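# Weigh and sort three deep-well blocks into nests

## Task

Take each of the three deep-well blocks out of the infeed nest IN and sort it by weight against the batch limits: a block lighter than the limits belongs in reject nest RU, one heavier belongs in reject nest RO, and one inside the limits belongs in either pass nest P1 or P2. Finish with no more than one block per nest, each block resting flat within its nest's locators and turned so that well A1 is at the nest corner labelled A1. Blocks must stay put by themselves, not because the robot is holding them. At the end, open the grippers and move the arms away.

## Robot and tools

Robot: two 7-joint xArm-style arms, left_arm and right_arm, each ending in a parallel two-finger gripper. The arm not in use may be parked out of the way. Bases in the scene frame: left_arm at (-0.027, +0.338, +0.342) m, quat_wxyz (+0.870, -0.357, +0.335, -0.059); right_arm at (-0.016, -0.141, +0.342) m, quat_wxyz (+0.869, +0.401, +0.281, -0.065). Bases may be tilted; any mounting plates and the floor-standing frame behind them are fixed obstacles.

Scene frame: origin on the tabletop midway between the arms, +z up, +x pointing out over the table, left_arm on the +y side. The words left and right are arm names only, not image directions.

Task aids: CW is a check-weigher set to the batch limits. Release a block on its platform and a front lamp soon shows amber UNDER, green ACCEPT or red OVER. Well A1 sits at the block's cut-off corner. The hand opens to 84 mm between pads, so grasp a block across its width on the body above the base flange; pressing a pad down over a flange can jam it, and opening may not release it. Occasionally a held part gets tugged or a loose object gets pushed.

execute_actions(actions, pictures): actions is a list holding zero or one item. An empty list sends nothing and returns the current state with pictures. A movement item is {"rows": [...], "steps": n}: rows holds 1 to 15 rows, steps is 1 to 15 (default 15, minimum 4 for an action), each step lasting 1/30 s. Row k is applied on step k; if rows run out, the last one repeats. Every row is a single list of 16 numbers covering both arms: left_arm's 7 joint angles then its opening, followed by right_arm's 7 joint angles then its opening. Joint values are absolute target angles in radians (same convention as Joint positions), not offsets. Joint order and stated ranges: waist -6.283..6.283, shoulder -2.059..2.094, upper arm roll -6.283..6.283, elbow -0.192..3.927, forearm roll -6.283..6.283, wrist pitch -1.693..3.142, wrist roll -6.283..6.283. A target more than 0.010 rad beyond a range end, and farther out than the current reading, causes the call to be refused and nothing is sent. True ends can differ by 0.010 rad; targets past them are clipped, and "joint sent to its limit" may then appear (possibly about an earlier action). Opening is absolute, from -1 (closed) to +1 (fully open). A wait item is {"steps": n} with n up to 300, measured from the previous result and including your reply time. pictures (boolean) requests camera images with a non-empty action.

Motion: joint targets change at most 3.14 rad/s, with 0.16 s to accelerate, and all joints of one arm are timed to arrive together. Each step a target is held within 0.623 rad of the measured angle, and if targets would move the gripper more than 70 mm from where it is, they are scaled back. The result arrives 4 steps before an action ends; those steps run during your next reply. Between calls arms keep heading to the last row until they settle or a step is HELD.

Gripper geometry: fingers extend along the gripper +z axis and close along its y axis. end_effector_position is the point between the pads when closed, about 2 cm behind the fingertips; closing pushes the tips roughly 10 mm farther along +z. To hold something, keep commanding an opening well under grip_measured; a lower value squeezes harder, up to about 24 N per pad. A fast close can hit harder. Re-sending grip_measured itself gives a light squeeze, weaker on wide parts.

Results: a state line per arm (left_arm: … | right_arm: …) with gripper position in metres, quat_wxyz, and linear/angular velocity, all in the scene frame; printed position may be off, more so at long reach. Joint positions and Joint velocities give per arm the 7 joints (rad, rad/s) then the pad gap (m, 0.084 fully open). grip_measured is the measured opening on the command scale. HELD marks steps where a row was not fully sent. "joint command not followed" means the clearance check altered targets. "too close" warns of arm proximity (plates and frame half count as that arm). A torque fault stops the arm, backs the joint off, holds 10 s and drops the rest of the call. MOTOR HOT appears at 65 °C; at 80 °C an OVER-TEMPERATURE FAULT brakes that arm until it cools. Holding loads, including while you think, heats motors.

Load limits (N m, held weight included): waist 44, shoulder 44, upper arm roll 26.4, elbow 26.4, forearm roll 26.4, wrist pitch 17.6, wrist roll 17.6.

zoom_image(camera, region): camera is cam_high, cam_low, cam_left_wrist or cam_right_wrist; region is [x0, y0, x1, y1] in pixels of that camera's latest image, origin top-left, at most 504 by 504. All images are 896x504. Calibration gives pinhole+radial intrinsics and world-to-camera transforms; wrist cameras follow their arm's joints.

read_manual(section): returns only URDF licence texts; it moves nothing.

finished_scene(scene): ends the current scene (pass its number) irreversibly and reports whether the goal holds. Answering without a tool call also ends things.

Avoid: knocking or placing anything off the table, letting arms strike or press each other, slamming, dropping or letting parts slip, and hard pushes. Move smoothly and economically.

Each tool is called by a JSON object that holds its "name" and its "arguments", one argument or row to a line.

## Session

{"name": "execute_actions", "arguments": {
  "actions": []
}}

Scene clock: 0.00 s of 12600.00 s.
left_arm: end_effector_position=(+0.3099, +0.4832, +0.3393) grip_measured=+1.00 end_effector_quat_wxyz=(-0.227, +0.358, +0.870, +0.251) end_effector_velocity=(-0.000, -0.000, -0.000) end_effector_angular_velocity=(+0.000, +0.003, -0.002) | right_arm: end_effector_position=(-0.0662, -0.5338, +0.1843) grip_measured=+1.00 end_effector_quat_wxyz=(+0.035, -0.518, +0.851, +0.086) end_effector_velocity=(+0.000, -0.000, -0.000) end_effector_angular_velocity=(-0.000, -0.000, -0.000)
Joint positions: left_arm=[ 0.637 -1.948 -1.403  0.312 -0.282  1.336 -2.461  0.084] | right_arm=[-1.281 -0.519 -0.557  0.347  0.994  0.542 -0.789  0.084]
Joint velocities: left_arm=[-0.     0.002 -0.002  0.001  0.     0.001 -0.    -0.   ] | right_arm=[ 0.001 -0.    -0.    -0.     0.    -0.     0.    -0.   ]

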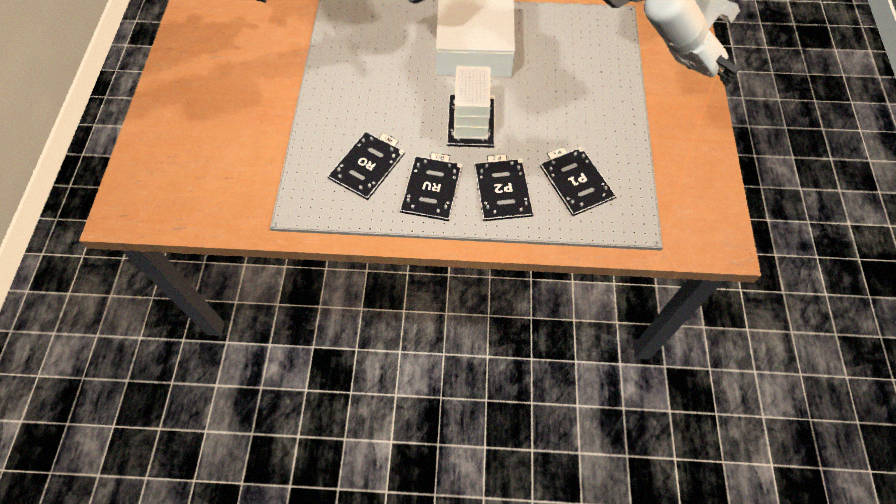

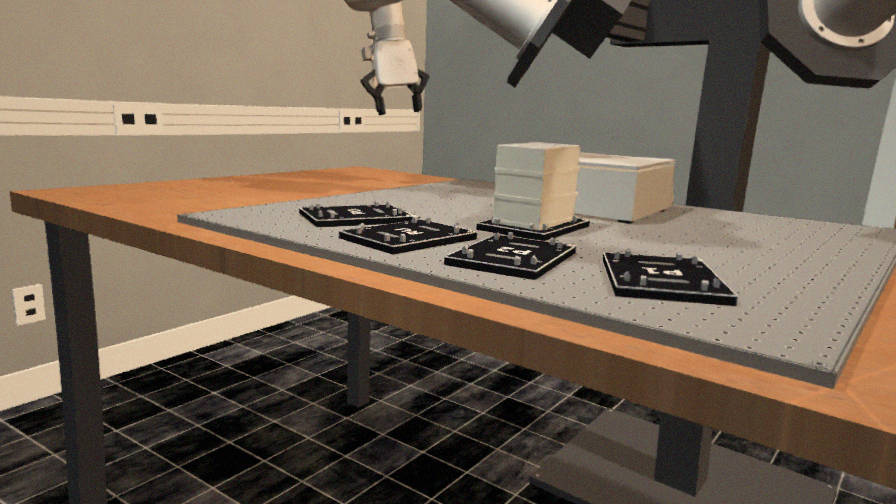

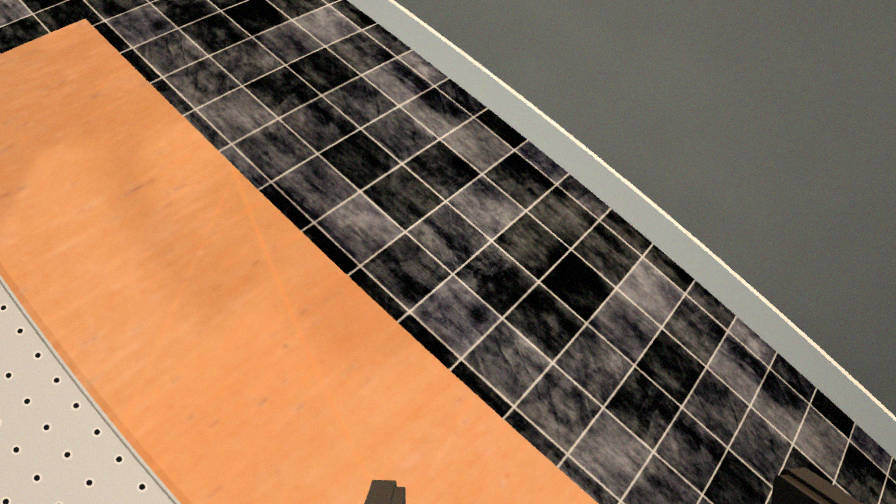

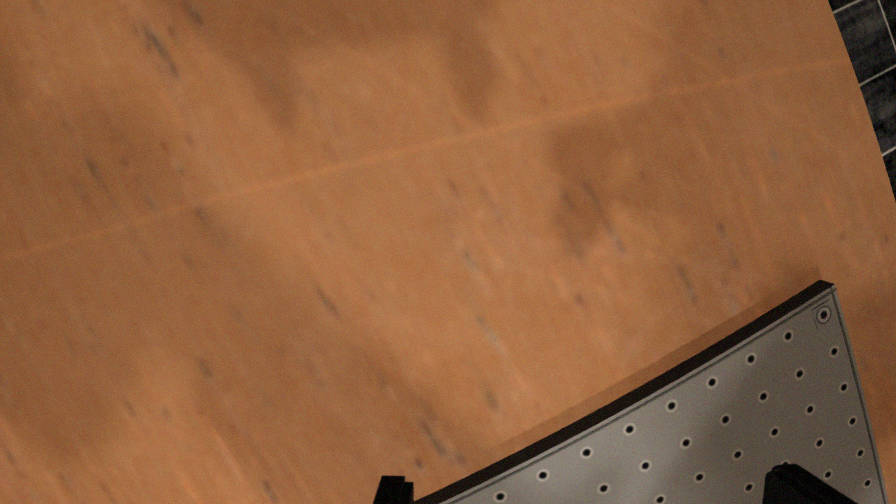

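{"name": "zoom_image", "arguments": {
  "camera": "cam_high",
  "region": [320, 0, 640, 230]
}}

{"name": "zoom_image", "arguments": {
  "camera": "cam_low",
  "region": [440, 120, 760, 310]
}}

Region (320, 0, 640, 230) of cam_high's 896x504 image, scaled by 1.575, with more detail than that image has; it fills the top 362 rows of this view, and the rest is white.

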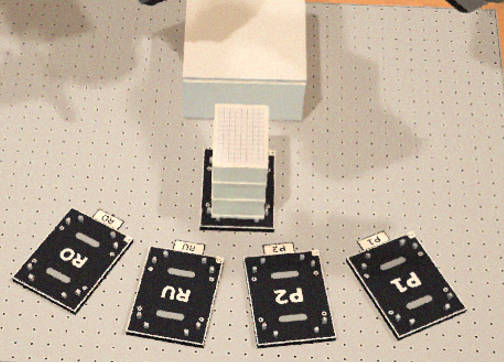

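Region (440, 120, 760, 310) of cam_low's 896x504 image, scaled by 1.575, with more detail than that image has; it fills the top 299 rows of this view, and the rest is white.

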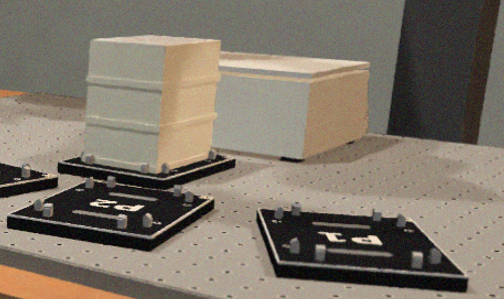

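{"name": "zoom_image", "arguments": {
  "camera": "cam_high",
  "region": [425, 30, 545, 170]
}}

Region (425, 30, 545, 170) of cam_high's 896x504 image, scaled by 3.600, with more detail than that image has; it fills the left 432 columns of this view, and the rest is white.

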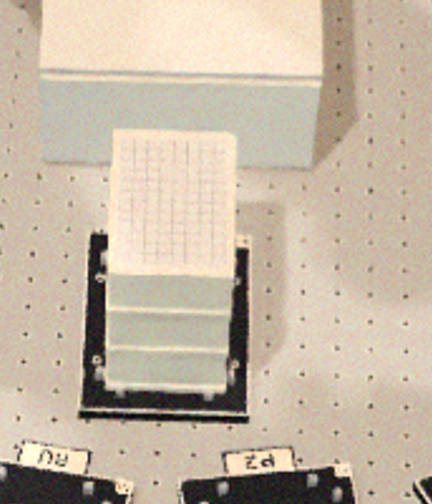

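{"name": "execute_actions", "arguments": {
  "actions": [
    {"rows":[[0.637,-1.948,-1.403,0.312,-0.282,1.336,-2.461,1,-0.885,-1.023,-0.57,0.7,0,0.7,0,1]],"steps":15}
  ]
}}

{"name": "execute_actions", "arguments": {
  "actions": [
    {"rows":[[0.637,-1.948,-1.403,0.312,-0.282,1.336,-2.461,1,-0.885,-1.023,1.5,0.7,0,0.7,1,1]],"steps":15}
  ]
}}

{"name": "execute_actions", "arguments": {
  "actions": [
    {"steps":150}
  ]
}}

{"name": "execute_actions", "arguments": {
  "actions": [
    {"rows":[[0.637,-1.948,-1.403,0.312,-0.282,1.336,-2.461,1,-0.969,-1.112,2.47,0.6105,0,0.4953,1.3955,1]],"steps":15}
  ]
}}

{"name": "execute_actions", "arguments": {
  "actions": [
    {"steps":60}
  ],
  "pictures": true
}}

Scene clock: 3.07 s of 12600.00 s.
left_arm: end_effector_position=(+0.3099, +0.4831, +0.3393) grip_measured=+1.00 end_effector_quat_wxyz=(-0.227, +0.358, +0.870, +0.251) end_effector_velocity=(+0.000, +0.000, -0.000) end_effector_angular_velocity=(+0.002, -0.001, -0.001) | right_arm: end_effector_position=(+0.0365, -0.6613, +0.2246) grip_measured=+1.00 end_effector_quat_wxyz=(-0.065, +0.607, -0.792, -0.016) end_effector_velocity=(+0.287, -0.328, +0.231) end_effector_angular_velocity=(-0.204, -0.124, +0.822)
Joint positions: left_arm=[ 0.637 -1.948 -1.403  0.312 -0.282  1.336 -2.461  0.084] | right_arm=[-1.078 -0.777 -0.563  0.528  0.596  0.623 -0.409  0.084]
Joint velocities: left_arm=[ 0.    -0.001 -0.001 -0.     0.    -0.001  0.     0.   ] | right_arm=[ 0.664 -0.849 -0.017  0.598 -1.783  0.262  1.391  0.   ]
Steps of this call (steps 1 to 81: nothing new was sent; steps 82 to 92: the first 11 steps of this action). Readings (joint positions):
82: left_arm=[0.637 -1.948 -1.403 0.312 -0.282 1.336 -2.461] | right_arm=[-1.280 -0.519 -0.557 0.347 0.993 0.542 -0.788]
83: left_arm=[0.637 -1.948 -1.403 0.312 -0.282 1.336 -2.461] | right_arm=[-1.274 -0.526 -0.559 0.350 0.983 0.545 -0.777]
85: left_arm=[0.637 -1.948 -1.403 0.312 -0.282 1.336 -2.461] | right_arm=[-1.235 -0.575 -0.561 0.381 0.919 0.561 -0.713]
89: left_arm=[0.637 -1.948 -1.403 0.312 -0.282 1.336 -2.461] | right_arm=[-1.144 -0.692 -0.562 0.469 0.754 0.596 -0.549]
92: the state above

Scene clock: 3.57 s of 12600.00 s.
left_arm: end_effector_position=(+0.3099, +0.4831, +0.3393) grip_measured=+1.00 end_effector_quat_wxyz=(-0.227, +0.358, +0.870, +0.251) end_effector_velocity=(+0.000, -0.000, +0.000) end_effector_angular_velocity=(-0.001, -0.001, -0.000) | right_arm: end_effector_position=(+0.2247, -0.7082, +0.2874) grip_measured=+1.00 end_effector_quat_wxyz=(-0.016, +0.712, -0.702, -0.020) end_effector_velocity=(+0.516, +0.153, +0.022) end_effector_angular_velocity=(-0.024, +0.021, +0.198)
Joint positions: left_arm=[ 0.637 -1.948 -1.403  0.312 -0.282  1.336 -2.461  0.084] | right_arm=[-0.919 -0.982 -0.196  0.67   0.074  0.686  0.249  0.084]
Joint velocities: left_arm=[-0.     0.     0.001  0.     0.    -0.001  0.     0.   ] | right_arm=[ 0.082 -0.083  1.304  0.053 -0.164  0.037  1.285 -0.   ]
Steps of this call (steps 1 to 4: the last 4 steps of your previous action; steps 5 to 15: the first 11 steps of this action). Readings (joint positions):
5: left_arm=[0.637 -1.948 -1.403 0.312 -0.282 1.336 -2.461] | right_arm=[-0.965 -0.921 -0.566 0.629 0.251 0.668 -0.169]
6: left_arm=[0.637 -1.948 -1.403 0.312 -0.282 1.336 -2.461] | right_arm=[-0.948 -0.945 -0.561 0.645 0.188 0.673 -0.123]
8: left_arm=[0.637 -1.948 -1.403 0.312 -0.282 1.336 -2.461] | right_arm=[-0.942 -0.962 -0.507 0.658 0.115 0.674 -0.049]
12: left_arm=[0.637 -1.948 -1.403 0.312 -0.282 1.336 -2.461] | right_arm=[-0.927 -0.972 -0.325 0.663 0.093 0.682 0.121]
15: the state above

Scene clock: 8.57 s of 12600.00 s.
left_arm: end_effector_position=(+0.3099, +0.4831, +0.3393) grip_measured=+1.00 end_effector_quat_wxyz=(-0.227, +0.358, +0.870, +0.251) end_effector_velocity=(+0.000, +0.000, +0.000) end_effector_angular_velocity=(-0.002, -0.001, +0.002) | right_arm: end_effector_position=(+0.4651, -0.1533, +0.3105) grip_measured=+1.00 end_effector_quat_wxyz=(-0.000, +0.965, -0.264, -0.000) end_effector_velocity=(-0.000, -0.000, -0.000) end_effector_angular_velocity=(-0.000, +0.000, -0.001)
Joint positions: left_arm=[ 0.637 -1.948 -1.403  0.312 -0.282  1.336 -2.461  0.084] | right_arm=[-0.885 -1.023  1.5    0.7    0.     0.7    1.     0.084]
Joint velocities: left_arm=[ 0.    -0.     0.003 -0.    -0.    -0.    -0.     0.   ] | right_arm=[-0.    -0.    -0.     0.     0.     0.001  0.001  0.   ]
Kept back: nothing.
Steps of this call (steps 1 to 4: the last 4 steps of your previous action; steps 5 to 60: the robot went on to your last target; steps 61 to 120: nothing new was sent; then 1.00 s passed at rest). Readings (joint positions):
1: left_arm=[0.637 -1.948 -1.403 0.312 -0.282 1.336 -2.461] | right_arm=[-0.916 -0.984 -0.153 0.672 0.069 0.687 0.292]
2: left_arm=[0.637 -1.948 -1.403 0.312 -0.282 1.336 -2.461] | right_arm=[-0.914 -0.987 -0.109 0.674 0.064 0.688 0.335]
4: left_arm=[0.637 -1.948 -1.403 0.312 -0.282 1.336 -2.461] | right_arm=[-0.910 -0.992 -0.023 0.678 0.055 0.690 0.422]
8: left_arm=[0.637 -1.948 -1.403 0.312 -0.282 1.336 -2.461] | right_arm=[-0.903 -1.000 0.151 0.684 0.040 0.692 0.578]
120: the state above
All arms were judged still, so your last target was given up. Only a new action makes them travel on or press farther. Fingers that are still opening or closing keep moving.

Scene clock: 8.93 s of 12600.00 s.
left_arm: end_effector_position=(+0.3099, +0.4831, +0.3393) grip_measured=+1.00 end_effector_quat_wxyz=(-0.227, +0.358, +0.870, +0.251) end_effector_velocity=(+0.001, -0.000, +0.000) end_effector_angular_velocity=(-0.001, -0.002, -0.001) | right_arm: end_effector_position=(+0.3703, -0.0367, +0.2819) grip_measured=+1.00 end_effector_quat_wxyz=(+0.004, +0.984, -0.176, +0.016) end_effector_velocity=(-0.409, +0.336, -0.081) end_effector_angular_velocity=(-0.009, +0.006, +0.855)
Joint positions: left_arm=[ 0.637 -1.948 -1.403  0.312 -0.282  1.336 -2.461  0.084] | right_arm=[-0.929 -1.07   1.909  0.653 -0.     0.593  1.207  0.084]
Joint velocities: left_arm=[-0.     0.     0.001  0.    -0.    -0.001 -0.    -0.   ] | right_arm=[-0.097 -0.107  1.364 -0.108 -0.001 -0.24   0.465 -0.   ]
Steps of this call (steps 1 to 11: the first 11 steps of this action). Readings (joint positions):
1: left_arm=[0.637 -1.948 -1.403 0.312 -0.282 1.336 -2.461] | right_arm=[-0.885 -1.023 1.501 0.700 0.000 0.700 1.001]
2: left_arm=[0.637 -1.948 -1.403 0.312 -0.282 1.336 -2.461] | right_arm=[-0.887 -1.024 1.508 0.699 0.000 0.696 1.008]
4: left_arm=[0.637 -1.948 -1.403 0.312 -0.282 1.336 -2.461] | right_arm=[-0.897 -1.033 1.572 0.690 0.000 0.672 1.053]
8: left_arm=[0.637 -1.948 -1.403 0.312 -0.282 1.336 -2.461] | right_arm=[-0.918 -1.058 1.773 0.666 -0.000 0.620 1.155]
11: the state above

Scene clock: 10.93 s of 12600.00 s.
left_arm: end_effector_position=(+0.3099, +0.4831, +0.3393) grip_measured=+1.00 end_effector_quat_wxyz=(-0.227, +0.358, +0.870, +0.251) end_effector_velocity=(-0.000, +0.000, +0.000) end_effector_angular_velocity=(+0.001, +0.000, +0.000) | right_arm: end_effector_position=(+0.1688, +0.0501, +0.2502) grip_measured=+1.00 end_effector_quat_wxyz=(-0.000, +1.000, -0.000, -0.000) end_effector_velocity=(+0.000, -0.000, -0.000) end_effector_angular_velocity=(-0.000, +0.000, -0.003)
Joint positions: left_arm=[ 0.637 -1.948 -1.403  0.312 -0.282  1.336 -2.461  0.084] | right_arm=[-0.969 -1.112  2.47   0.611 -0.     0.495  1.395  0.084]
Joint velocities: left_arm=[-0.    -0.001 -0.001 -0.     0.     0.001 -0.    -0.   ] | right_arm=[-0.    -0.    -0.001  0.     0.001 -0.     0.001  0.   ]
Kept back: nothing.
Steps of this call (steps 1 to 4: the last 4 steps of your previous action; steps 5 to 30: the robot went on to your last target; steps 31 to 60: nothing new was sent). Readings (joint positions):
1: left_arm=[0.637 -1.948 -1.403 0.312 -0.282 1.336 -2.461] | right_arm=[-0.932 -1.074 1.955 0.650 -0.000 0.585 1.222]
2: left_arm=[0.637 -1.948 -1.403 0.312 -0.282 1.336 -2.461] | right_arm=[-0.935 -1.077 2.000 0.647 -0.000 0.577 1.237]
4: left_arm=[0.637 -1.948 -1.403 0.312 -0.282 1.336 -2.461] | right_arm=[-0.942 -1.084 2.090 0.640 -0.000 0.561 1.267]
8: left_arm=[0.637 -1.948 -1.403 0.312 -0.282 1.336 -2.461] | right_arm=[-0.954 -1.097 2.268 0.626 -0.000 0.530 1.328]
60: the state above
All arms were judged still, so your last target was given up. Only a new action makes them travel on or press farther. Fingers that are still opening or closing keep moving.
camera_calibration (this result's frames):
cam_left_wrist: T_world_to_cam=[[0.734146, 0.62213, 0.272001, -0.591842], [0.64605, -0.516767, -0.561757, 0.30797], [-0.208924, 0.588138, -0.781309, 0.17741], [0, 0, 0, 1]] pos_world=[0.2726, 0.42301, 0.472599]
cam_right_wrist: T_world_to_cam=[[0.0109055, -0.999865, -0.0122656, 0.0843306], [-0.99992, -0.0109826, 0.0062336, 0.232259], [-0.00636747, 0.0121966, -0.999905, 0.380014], [0, 0, 0, 1]] pos_world=[0.23374, 0.0822352, 0.379565]

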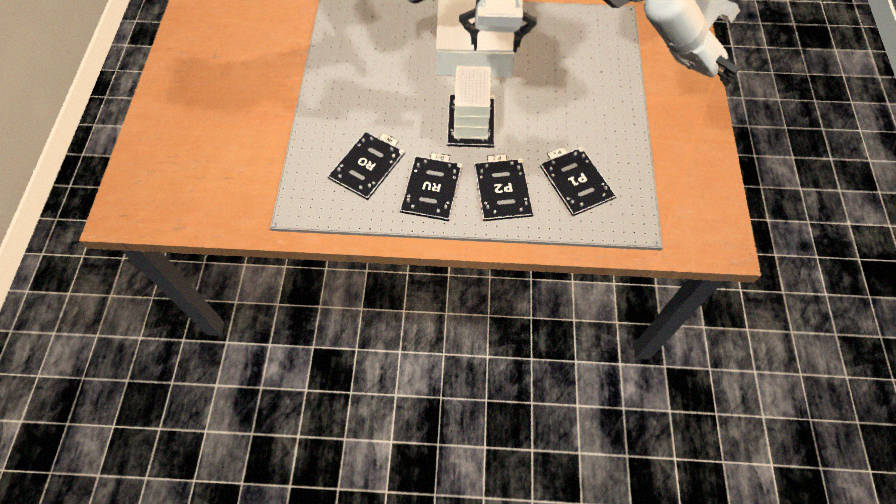

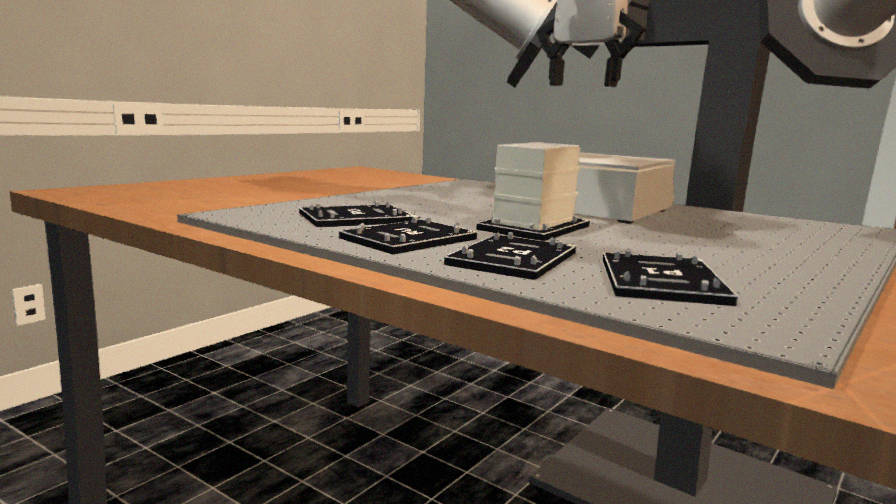

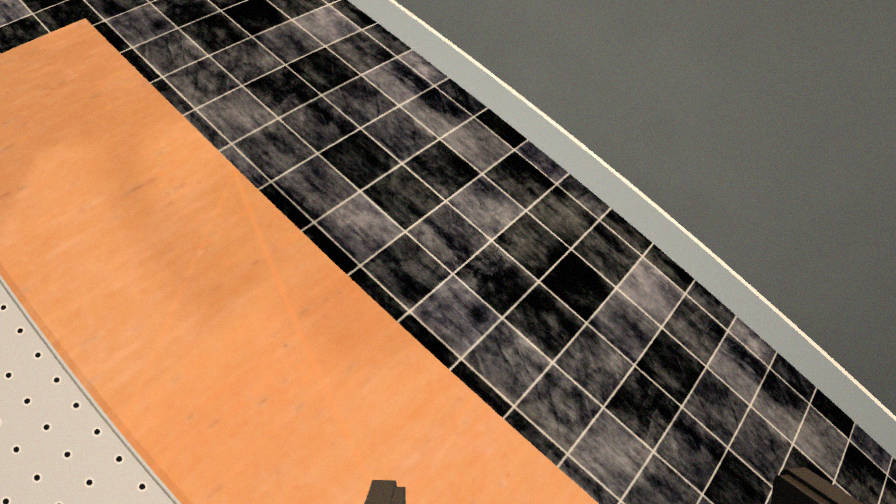

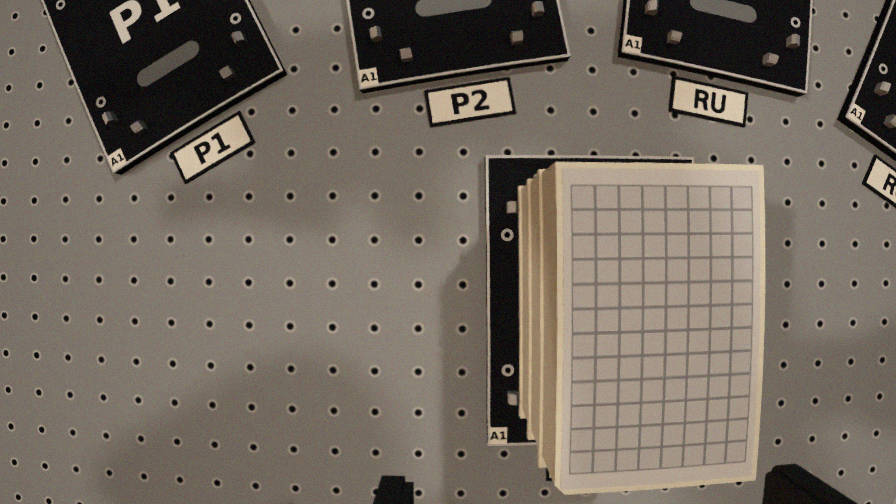

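{"name": "execute_actions", "arguments": {
  "actions": [
    {"rows":[[0.637,-1.948,-1.403,0.312,-0.282,1.336,-2.461,1,-1.0717,-1.1895,2.394,0.4885,0,0.2531,1.276,1]],"steps":15}
  ]
}}

{"name": "execute_actions", "arguments": {
  "actions": [
    {"steps":15}
  ],
  "pictures": true
}}

Scene clock: 11.93 s of 12600.00 s.
left_arm: end_effector_position=(+0.3099, +0.4831, +0.3393) grip_measured=+1.00 end_effector_quat_wxyz=(-0.227, +0.358, +0.870, +0.251) end_effector_velocity=(-0.000, +0.000, +0.000) end_effector_angular_velocity=(-0.001, +0.000, +0.003) | right_arm: end_effector_position=(+0.2035, +0.0022, +0.1891) grip_measured=+1.00 end_effector_quat_wxyz=(+0.002, +1.000, -0.001, -0.001) end_effector_velocity=(+0.003, +0.094, +0.049) end_effector_angular_velocity=(+0.214, -0.058, +0.083)
Joint positions: left_arm=[ 0.637 -1.948 -1.403  0.312 -0.282  1.336 -2.461  0.084] | right_arm=[-1.073 -1.19   2.394  0.487  0.     0.255  1.277  0.084]
Joint velocities: left_arm=[ 0.    -0.     0.003 -0.001  0.     0.001 -0.     0.   ] | right_arm=[ 0.048  0.037  0.046  0.104 -0.003 -0.06  -0.017  0.   ]
Steps of this call (steps 1 to 19: nothing new was sent; steps 20 to 30: the first 11 steps of this action). Readings (joint positions):
20: left_arm=[0.637 -1.948 -1.403 0.312 -0.282 1.336 -2.461] | right_arm=[-0.969 -1.112 2.470 0.610 -0.000 0.494 1.395]
21: left_arm=[0.637 -1.948 -1.403 0.312 -0.282 1.336 -2.461] | right_arm=[-0.972 -1.115 2.468 0.607 -0.000 0.483 1.389]
23: left_arm=[0.637 -1.948 -1.403 0.312 -0.282 1.336 -2.461] | right_arm=[-0.999 -1.135 2.449 0.577 -0.000 0.409 1.354]
27: left_arm=[0.637 -1.948 -1.403 0.312 -0.282 1.336 -2.461] | right_arm=[-1.072 -1.189 2.392 0.485 0.000 0.270 1.283]
30: the state above

Scene clock: 12.43 s of 12600.00 s.
left_arm: end_effector_position=(+0.3099, +0.4831, +0.3393) grip_measured=+1.00 end_effector_quat_wxyz=(-0.227, +0.358, +0.870, +0.251) end_effector_velocity=(+0.000, -0.000, -0.000) end_effector_angular_velocity=(-0.002, -0.000, -0.001) | right_arm: end_effector_position=(+0.2038, +0.0042, +0.1903) grip_measured=+1.00 end_effector_quat_wxyz=(-0.000, +1.000, -0.000, -0.000) end_effector_velocity=(-0.000, -0.001, -0.001) end_effector_angular_velocity=(-0.001, +0.001, -0.001)
Joint positions: left_arm=[ 0.637 -1.948 -1.403  0.312 -0.282  1.336 -2.461  0.084] | right_arm=[-1.072 -1.189  2.394  0.489 -0.     0.253  1.276  0.084]
Joint velocities: left_arm=[ 0.     0.002  0.001 -0.     0.    -0.001  0.    -0.   ] | right_arm=[-0.001 -0.001  0.001 -0.001  0.001 -0.     0.001 -0.   ]
Kept back: nothing.
Steps of this call (steps 1 to 4: the last 4 steps of your previous action; steps 5 to 15: the robot went on to your last target). Readings (joint positions):
1: left_arm=[0.637 -1.948 -1.403 0.312 -0.282 1.336 -2.461] | right_arm=[-1.071 -1.189 2.395 0.490 -0.000 0.254 1.276]
2: left_arm=[0.637 -1.948 -1.403 0.312 -0.282 1.336 -2.461] | right_arm=[-1.071 -1.189 2.395 0.491 -0.000 0.253 1.276]
4: left_arm=[0.637 -1.948 -1.403 0.312 -0.282 1.336 -2.461] | right_arm=[-1.070 -1.189 2.395 0.491 -0.000 0.253 1.276]
8: left_arm=[0.637 -1.948 -1.403 0.312 -0.282 1.336 -2.461] | right_arm=[-1.071 -1.189 2.394 0.489 -0.000 0.253 1.276]
15: the state above
All arms were judged still, so your last target was given up. Only a new action makes them travel on or press farther. Fingers that are still opening or closing keep moving.
camera_calibration (this result's frames):
cam_left_wrist: T_world_to_cam=[[0.734145, 0.62213, 0.272001, -0.591842], [0.64605, -0.516767, -0.561757, 0.30797], [-0.208925, 0.588138, -0.781309, 0.17741], [0, 0, 0, 1]] pos_world=[0.2726, 0.42301, 0.472599]
cam_right_wrist: T_world_to_cam=[[0.0109976, -0.99986, -0.0126176, 0.0374334], [-0.999921, -0.0110738, 0.00598458, 0.267138], [-0.00612347, 0.0125508, -0.999902, 0.320831], [0, 0, 0, 1]] pos_world=[0.26867, 0.0363598, 0.319673]

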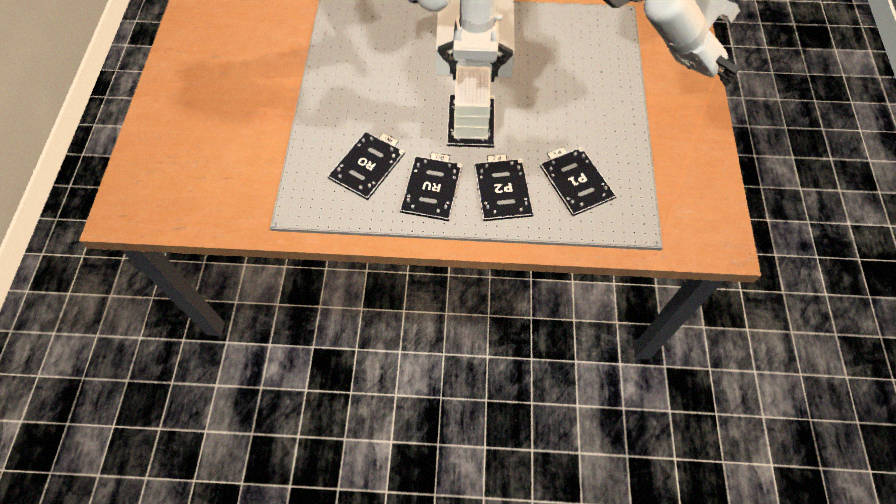

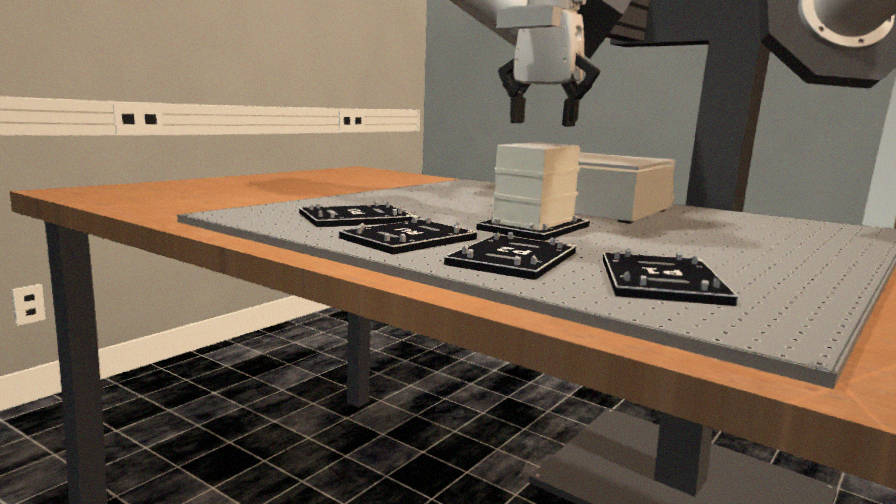

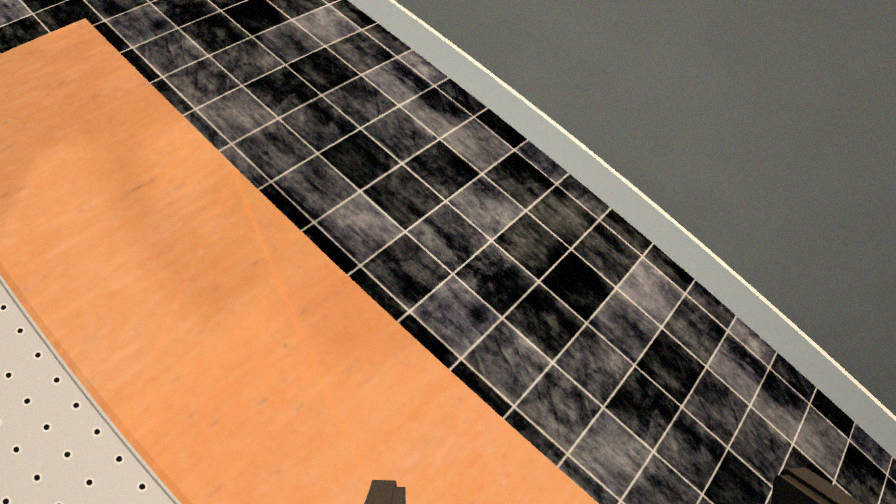

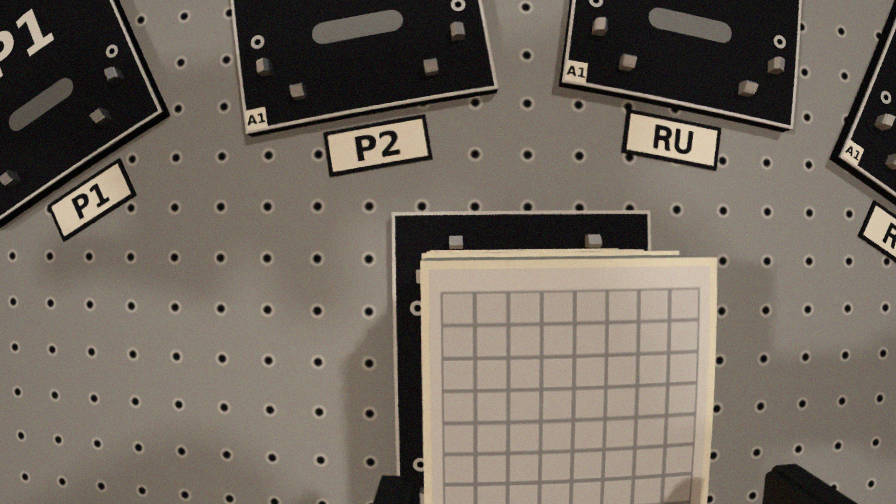

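{"name": "execute_actions", "arguments": {
  "actions": [
    {"rows":[[0.637,-1.948,-1.403,0.312,-0.282,1.336,-2.461,1,-1.155,-1.2768,2.4219,0.5086,0,0.1559,1.276,1]],"steps":15}
  ]
}}

{"name": "execute_actions", "arguments": {
  "actions": [
    {"steps":8}
  ],
  "pictures": true
}}

{"name": "zoom_image", "arguments": {
  "camera": "cam_high",
  "region": [425, 30, 525, 130]
}}

Scene clock: 13.63 s of 12600.00 s.
left_arm: end_effector_position=(+0.3099, +0.4831, +0.3393) grip_measured=+1.00 end_effector_quat_wxyz=(-0.227, +0.358, +0.870, +0.251) end_effector_velocity=(-0.000, +0.000, +0.000) end_effector_angular_velocity=(+0.001, -0.001, +0.003) | right_arm: end_effector_position=(+0.2037, +0.0044, +0.1604) grip_measured=+1.00 end_effector_quat_wxyz=(-0.000, +1.000, -0.000, -0.000) end_effector_velocity=(+0.001, +0.008, +0.005) end_effector_angular_velocity=(+0.020, -0.004, +0.002)
Joint positions: left_arm=[ 0.637 -1.948 -1.403  0.312 -0.282  1.336 -2.461  0.084] | right_arm=[-1.155 -1.276  2.422  0.509 -0.     0.156  1.276  0.084]
Joint velocities: left_arm=[-0.    -0.002  0.001 -0.     0.     0.002  0.     0.   ] | right_arm=[ 0.008  0.009  0.001  0.005  0.001 -0.003  0.    -0.   ]
Steps of this call (steps 1 to 25: nothing new was sent; steps 26 to 36: the first 11 steps of this action). Readings (joint positions):
26: left_arm=[0.637 -1.948 -1.403 0.312 -0.282 1.336 -2.461] | right_arm=[-1.072 -1.190 2.394 0.489 0.000 0.252 1.276]
27: left_arm=[0.637 -1.948 -1.403 0.312 -0.282 1.336 -2.461] | right_arm=[-1.079 -1.197 2.397 0.491 0.000 0.241 1.276]
29: left_arm=[0.637 -1.948 -1.403 0.312 -0.282 1.336 -2.461] | right_arm=[-1.124 -1.244 2.412 0.505 -0.000 0.188 1.276]
33: left_arm=[0.637 -1.948 -1.403 0.312 -0.282 1.336 -2.461] | right_arm=[-1.156 -1.278 2.422 0.506 0.000 0.158 1.276]
36: the state above

Scene clock: 13.90 s of 12600.00 s.
left_arm: end_effector_position=(+0.3099, +0.4831, +0.3393) grip_measured=+1.00 end_effector_quat_wxyz=(-0.227, +0.358, +0.870, +0.251) end_effector_velocity=(-0.000, -0.000, -0.000) end_effector_angular_velocity=(+0.001, +0.001, -0.001) | right_arm: end_effector_position=(+0.2037, +0.0042, +0.1603) grip_measured=+1.00 end_effector_quat_wxyz=(-0.000, +1.000, -0.000, -0.000) end_effector_velocity=(-0.000, +0.000, -0.000) end_effector_angular_velocity=(-0.000, +0.000, +0.002)
Joint positions: left_arm=[ 0.637 -1.948 -1.403  0.312 -0.282  1.336 -2.461  0.084] | right_arm=[-1.155 -1.277  2.422  0.509  0.     0.156  1.276  0.084]
Joint velocities: left_arm=[ 0.     0.001 -0.002 -0.     0.    -0.    -0.    -0.   ] | right_arm=[-0.001 -0.001  0.     0.    -0.001 -0.001 -0.001  0.   ]
Kept back: nothing.
Steps of this call (steps 1 to 4: the last 4 steps of your previous action; steps 5 to 8: the robot went on to your last target). Readings (joint positions):
1: left_arm=[0.637 -1.948 -1.403 0.312 -0.282 1.336 -2.461] | right_arm=[-1.154 -1.276 2.422 0.509 -0.000 0.156 1.276]
2: left_arm=[0.637 -1.948 -1.403 0.312 -0.282 1.336 -2.461] | right_arm=[-1.154 -1.276 2.422 0.509 -0.000 0.156 1.276]
4: left_arm=[0.637 -1.948 -1.403 0.312 -0.282 1.336 -2.461] | right_arm=[-1.155 -1.276 2.422 0.509 0.000 0.156 1.276]
8: the state above
camera_calibration (this result's frames):
cam_left_wrist: T_world_to_cam=[[0.734145, 0.62213, 0.272001, -0.591842], [0.64605, -0.516767, -0.561757, 0.30797], [-0.208925, 0.588138, -0.781309, 0.17741], [0, 0, 0, 1]] pos_world=[0.2726, 0.42301, 0.472599]
cam_right_wrist: T_world_to_cam=[[0.0111381, -0.999861, -0.01244, 0.0369681], [-0.999919, -0.0112146, 0.006097, 0.267205], [-0.00623566, 0.0123711, -0.999904, 0.290845], [0, 0, 0, 1]] pos_world=[0.268585, 0.0363614, 0.289648]

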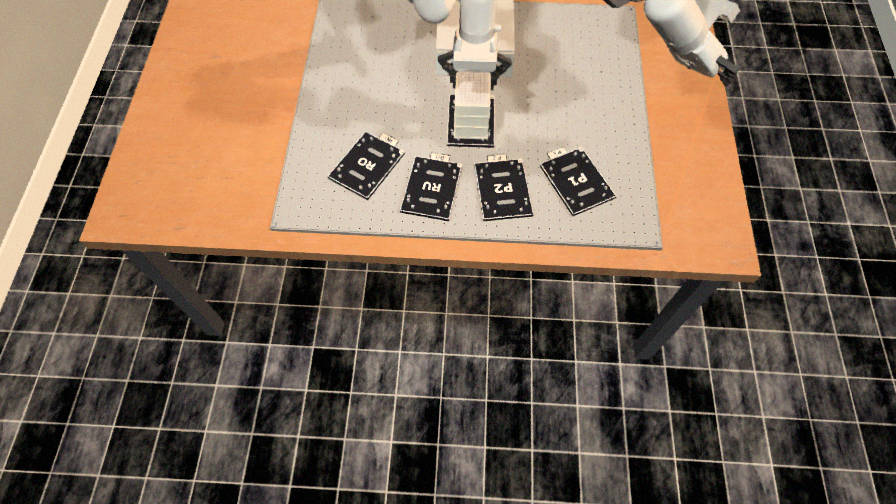

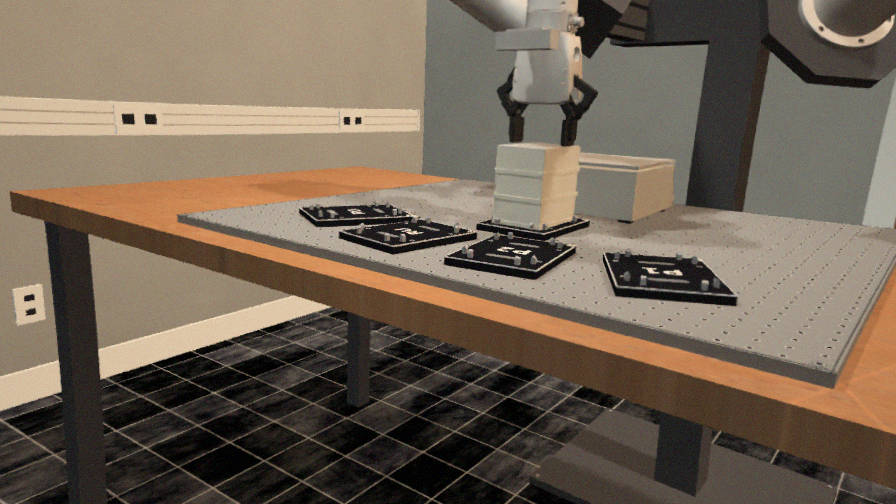

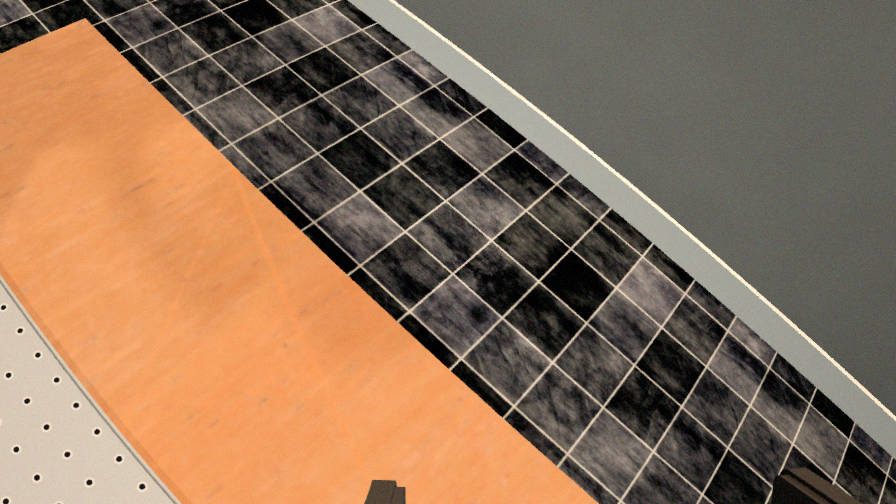

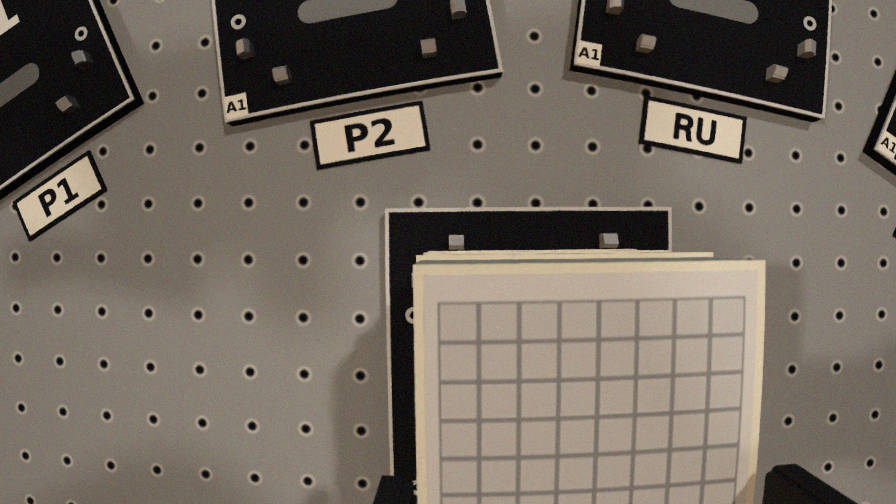

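Region (425, 30, 525, 130) of cam_high's 896x504 image, scaled by 5.040, with more detail than that image has.

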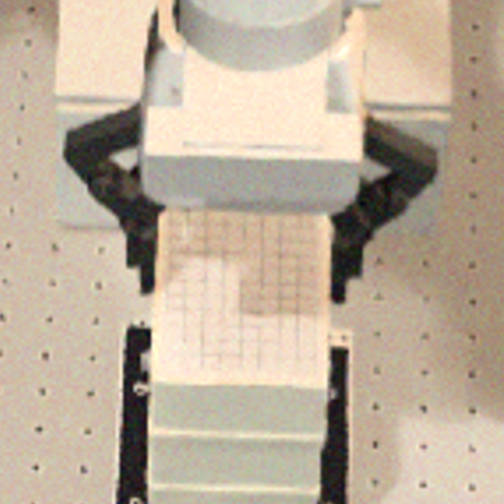

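Looks centred.

{"name": "execute_actions", "arguments": {
  "actions": [
    {"rows":[[0.637,-1.948,-1.403,0.312,-0.282,1.336,-2.461,1,-1.173,-1.297,2.426,0.515,0,0.136,1.276,1],[0.637,-1.948,-1.403,0.312,-0.282,1.336,-2.461,1,-1.173,-1.297,2.426,0.515,0,0.136,1.276,1],[0.637,-1.948,-1.403,0.312,-0.282,1.336,-2.461,1,-1.191,-1.317,2.431,0.522,0,0.116,1.276,1],[0.637,-1.948,-1.403,0.312,-0.282,1.336,-2.461,1,-1.191,-1.317,2.431,0.522,0,0.116,1.276,1],[0.637,-1.948,-1.403,0.312,-0.282,1.336,-2.461,1,-1.209,-1.338,2.436,0.529,0,0.095,1.276,1],[0.637,-1.948,-1.403,0.312,-0.282,1.336,-2.461,1,-1.209,-1.338,2.436,0.529,0,0.095,1.276,1],[0.637,-1.948,-1.403,0.312,-0.282,1.336,-2.461,1,-1.2273,-1.3582,2.4401,0.5355,0,0.0753,1.276,1]],"steps":15}
  ]
}}

{"name": "execute_actions", "arguments": {
  "actions": [
    {"rows":[[0.637,-1.948,-1.403,0.312,-0.282,1.336,-2.461,1,-1.2273,-1.3582,2.4401,0.5355,0,0.0753,1.276,0.3]],"steps":15}
  ],
  "pictures": true
}}

Scene clock: 14.57 s of 12600.00 s.
left_arm: end_effector_position=(+0.3099, +0.4831, +0.3393) grip_measured=+1.00 end_effector_quat_wxyz=(-0.227, +0.358, +0.870, +0.251) end_effector_velocity=(+0.000, -0.000, -0.000) end_effector_angular_velocity=(-0.002, -0.000, -0.001) | right_arm: end_effector_position=(+0.2028, +0.0019, +0.1313) grip_measured=+1.00 end_effector_quat_wxyz=(+0.003, +1.000, +0.000, -0.001) end_effector_velocity=(-0.003, -0.010, -0.018) end_effector_angular_velocity=(-0.014, +0.009, -0.005)
Joint positions: left_arm=[ 0.637 -1.948 -1.403  0.312 -0.282  1.336 -2.461  0.084] | right_arm=[-1.23  -1.362  2.441  0.534 -0.     0.075  1.276  0.084]
Joint velocities: left_arm=[ 0.     0.001  0.001  0.001 -0.    -0.001  0.    -0.   ] | right_arm=[-0.045 -0.043  0.007 -0.    -0.    -0.046 -0.     0.   ]
Steps of this call (steps 1 to 9: the robot went on to your last target; steps 10 to 20: the first 11 steps of this action). Readings (joint positions):
10: left_arm=[0.637 -1.948 -1.403 0.312 -0.282 1.336 -2.461] | right_arm=[-1.156 -1.277 2.422 0.509 0.000 0.155 1.276]
11: left_arm=[0.637 -1.948 -1.403 0.312 -0.282 1.336 -2.461] | right_arm=[-1.160 -1.283 2.423 0.511 -0.000 0.148 1.276]
13: left_arm=[0.637 -1.948 -1.403 0.312 -0.282 1.336 -2.461] | right_arm=[-1.175 -1.299 2.427 0.517 0.000 0.132 1.276]
17: left_arm=[0.637 -1.948 -1.403 0.312 -0.282 1.336 -2.461] | right_arm=[-1.208 -1.338 2.436 0.532 0.000 0.092 1.276]
20: the state above

Scene clock: 15.07 s of 12600.00 s.
left_arm: end_effector_position=(+0.3099, +0.4831, +0.3393) grip_measured=+1.00 end_effector_quat_wxyz=(-0.227, +0.358, +0.870, +0.251) end_effector_velocity=(-0.000, -0.000, -0.000) end_effector_angular_velocity=(-0.001, +0.001, -0.000) | right_arm: end_effector_position=(+0.2036, +0.0039, +0.1331) grip_measured=+0.97 end_effector_quat_wxyz=(+0.000, +1.000, -0.000, -0.000) end_effector_velocity=(-0.001, +0.001, +0.001) end_effector_angular_velocity=(+0.001, +0.000, +0.002)
Joint positions: left_arm=[ 0.637 -1.948 -1.403  0.312 -0.282  1.336 -2.461  0.084] | right_arm=[-1.228 -1.358  2.44   0.535  0.     0.075  1.276  0.083]
Joint velocities: left_arm=[-0.     0.002  0.     0.     0.     0.     0.    -0.   ] | right_arm=[ 0.002  0.001  0.003 -0.     0.001  0.001 -0.     0.   ]
Steps of this call (steps 1 to 4: the last 4 steps of your previous action; steps 5 to 15: the first 11 steps of this action). Readings (joint positions):
5: left_arm=[0.637 -1.948 -1.403 0.312 -0.282 1.336 -2.461] | right_arm=[-1.229 -1.360 2.440 0.535 -0.000 0.075 1.276]
6: left_arm=[0.637 -1.948 -1.403 0.312 -0.282 1.336 -2.461] | right_arm=[-1.229 -1.360 2.440 0.535 -0.000 0.075 1.276]
8: left_arm=[0.637 -1.948 -1.403 0.312 -0.282 1.336 -2.461] | right_arm=[-1.228 -1.359 2.440 0.535 -0.000 0.075 1.276]
12: left_arm=[0.637 -1.948 -1.403 0.312 -0.282 1.336 -2.461] | right_arm=[-1.228 -1.359 2.440 0.535 -0.000 0.075 1.276]
15: the state above
camera_calibration (this result's frames):
cam_left_wrist: T_world_to_cam=[[0.734145, 0.62213, 0.272002, -0.591843], [0.64605, -0.516767, -0.561757, 0.30797], [-0.208925, 0.588138, -0.781309, 0.17741], [0, 0, 0, 1]] pos_world=[0.2726, 0.42301, 0.472599]
cam_right_wrist: T_world_to_cam=[[0.0111378, -0.999869, -0.011757, 0.0362675], [-0.999917, -0.0112124, 0.0063011, 0.267246], [-0.0064321, 0.0116859, -0.999911, 0.26366], [0, 0, 0, 1]] pos_world=[0.268516, 0.0361781, 0.262379]

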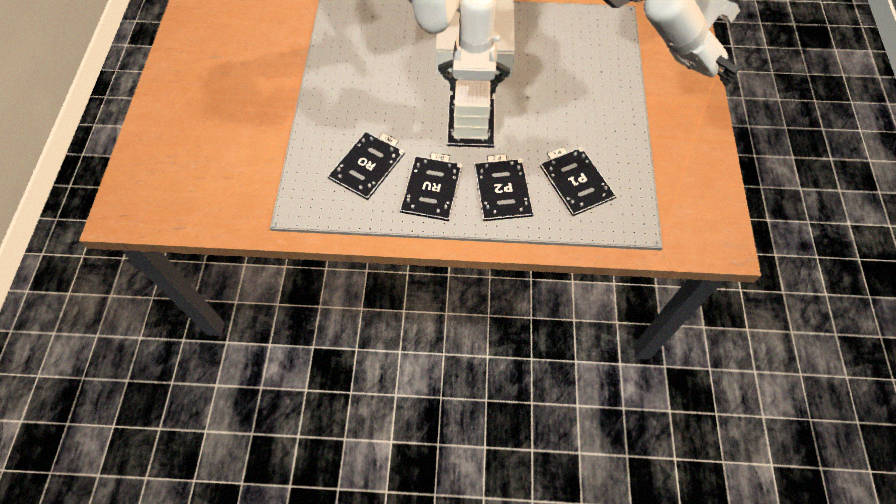

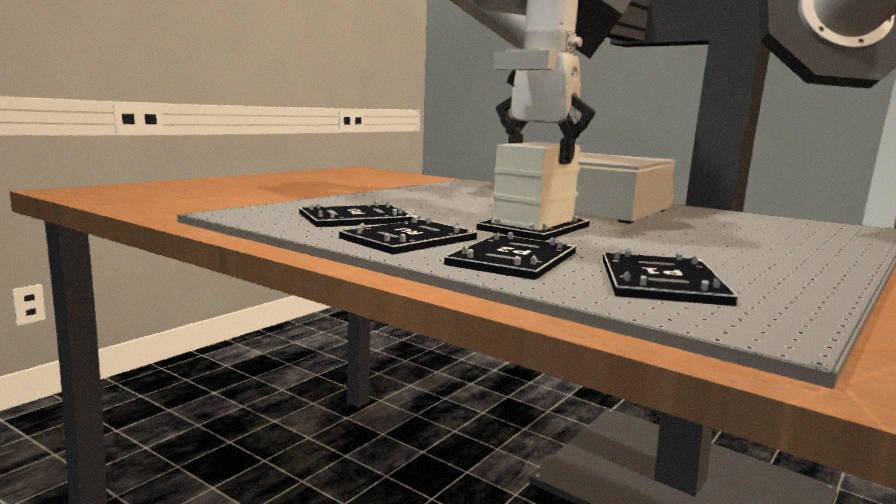

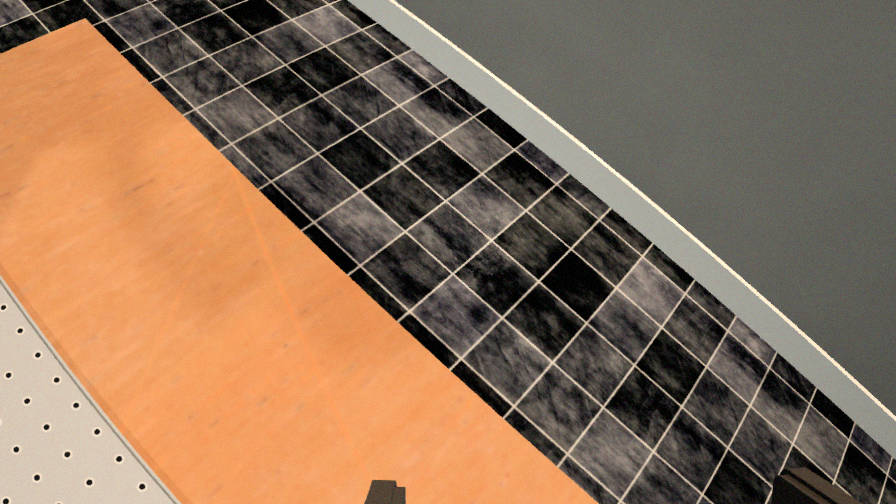

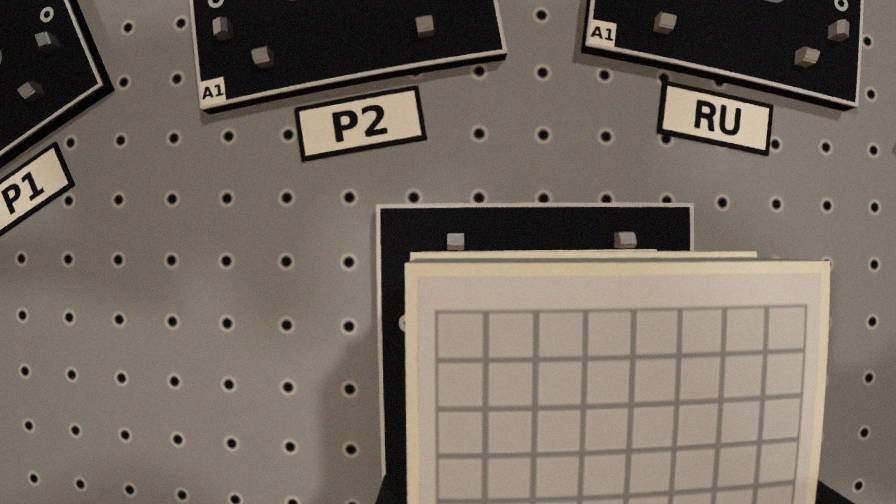

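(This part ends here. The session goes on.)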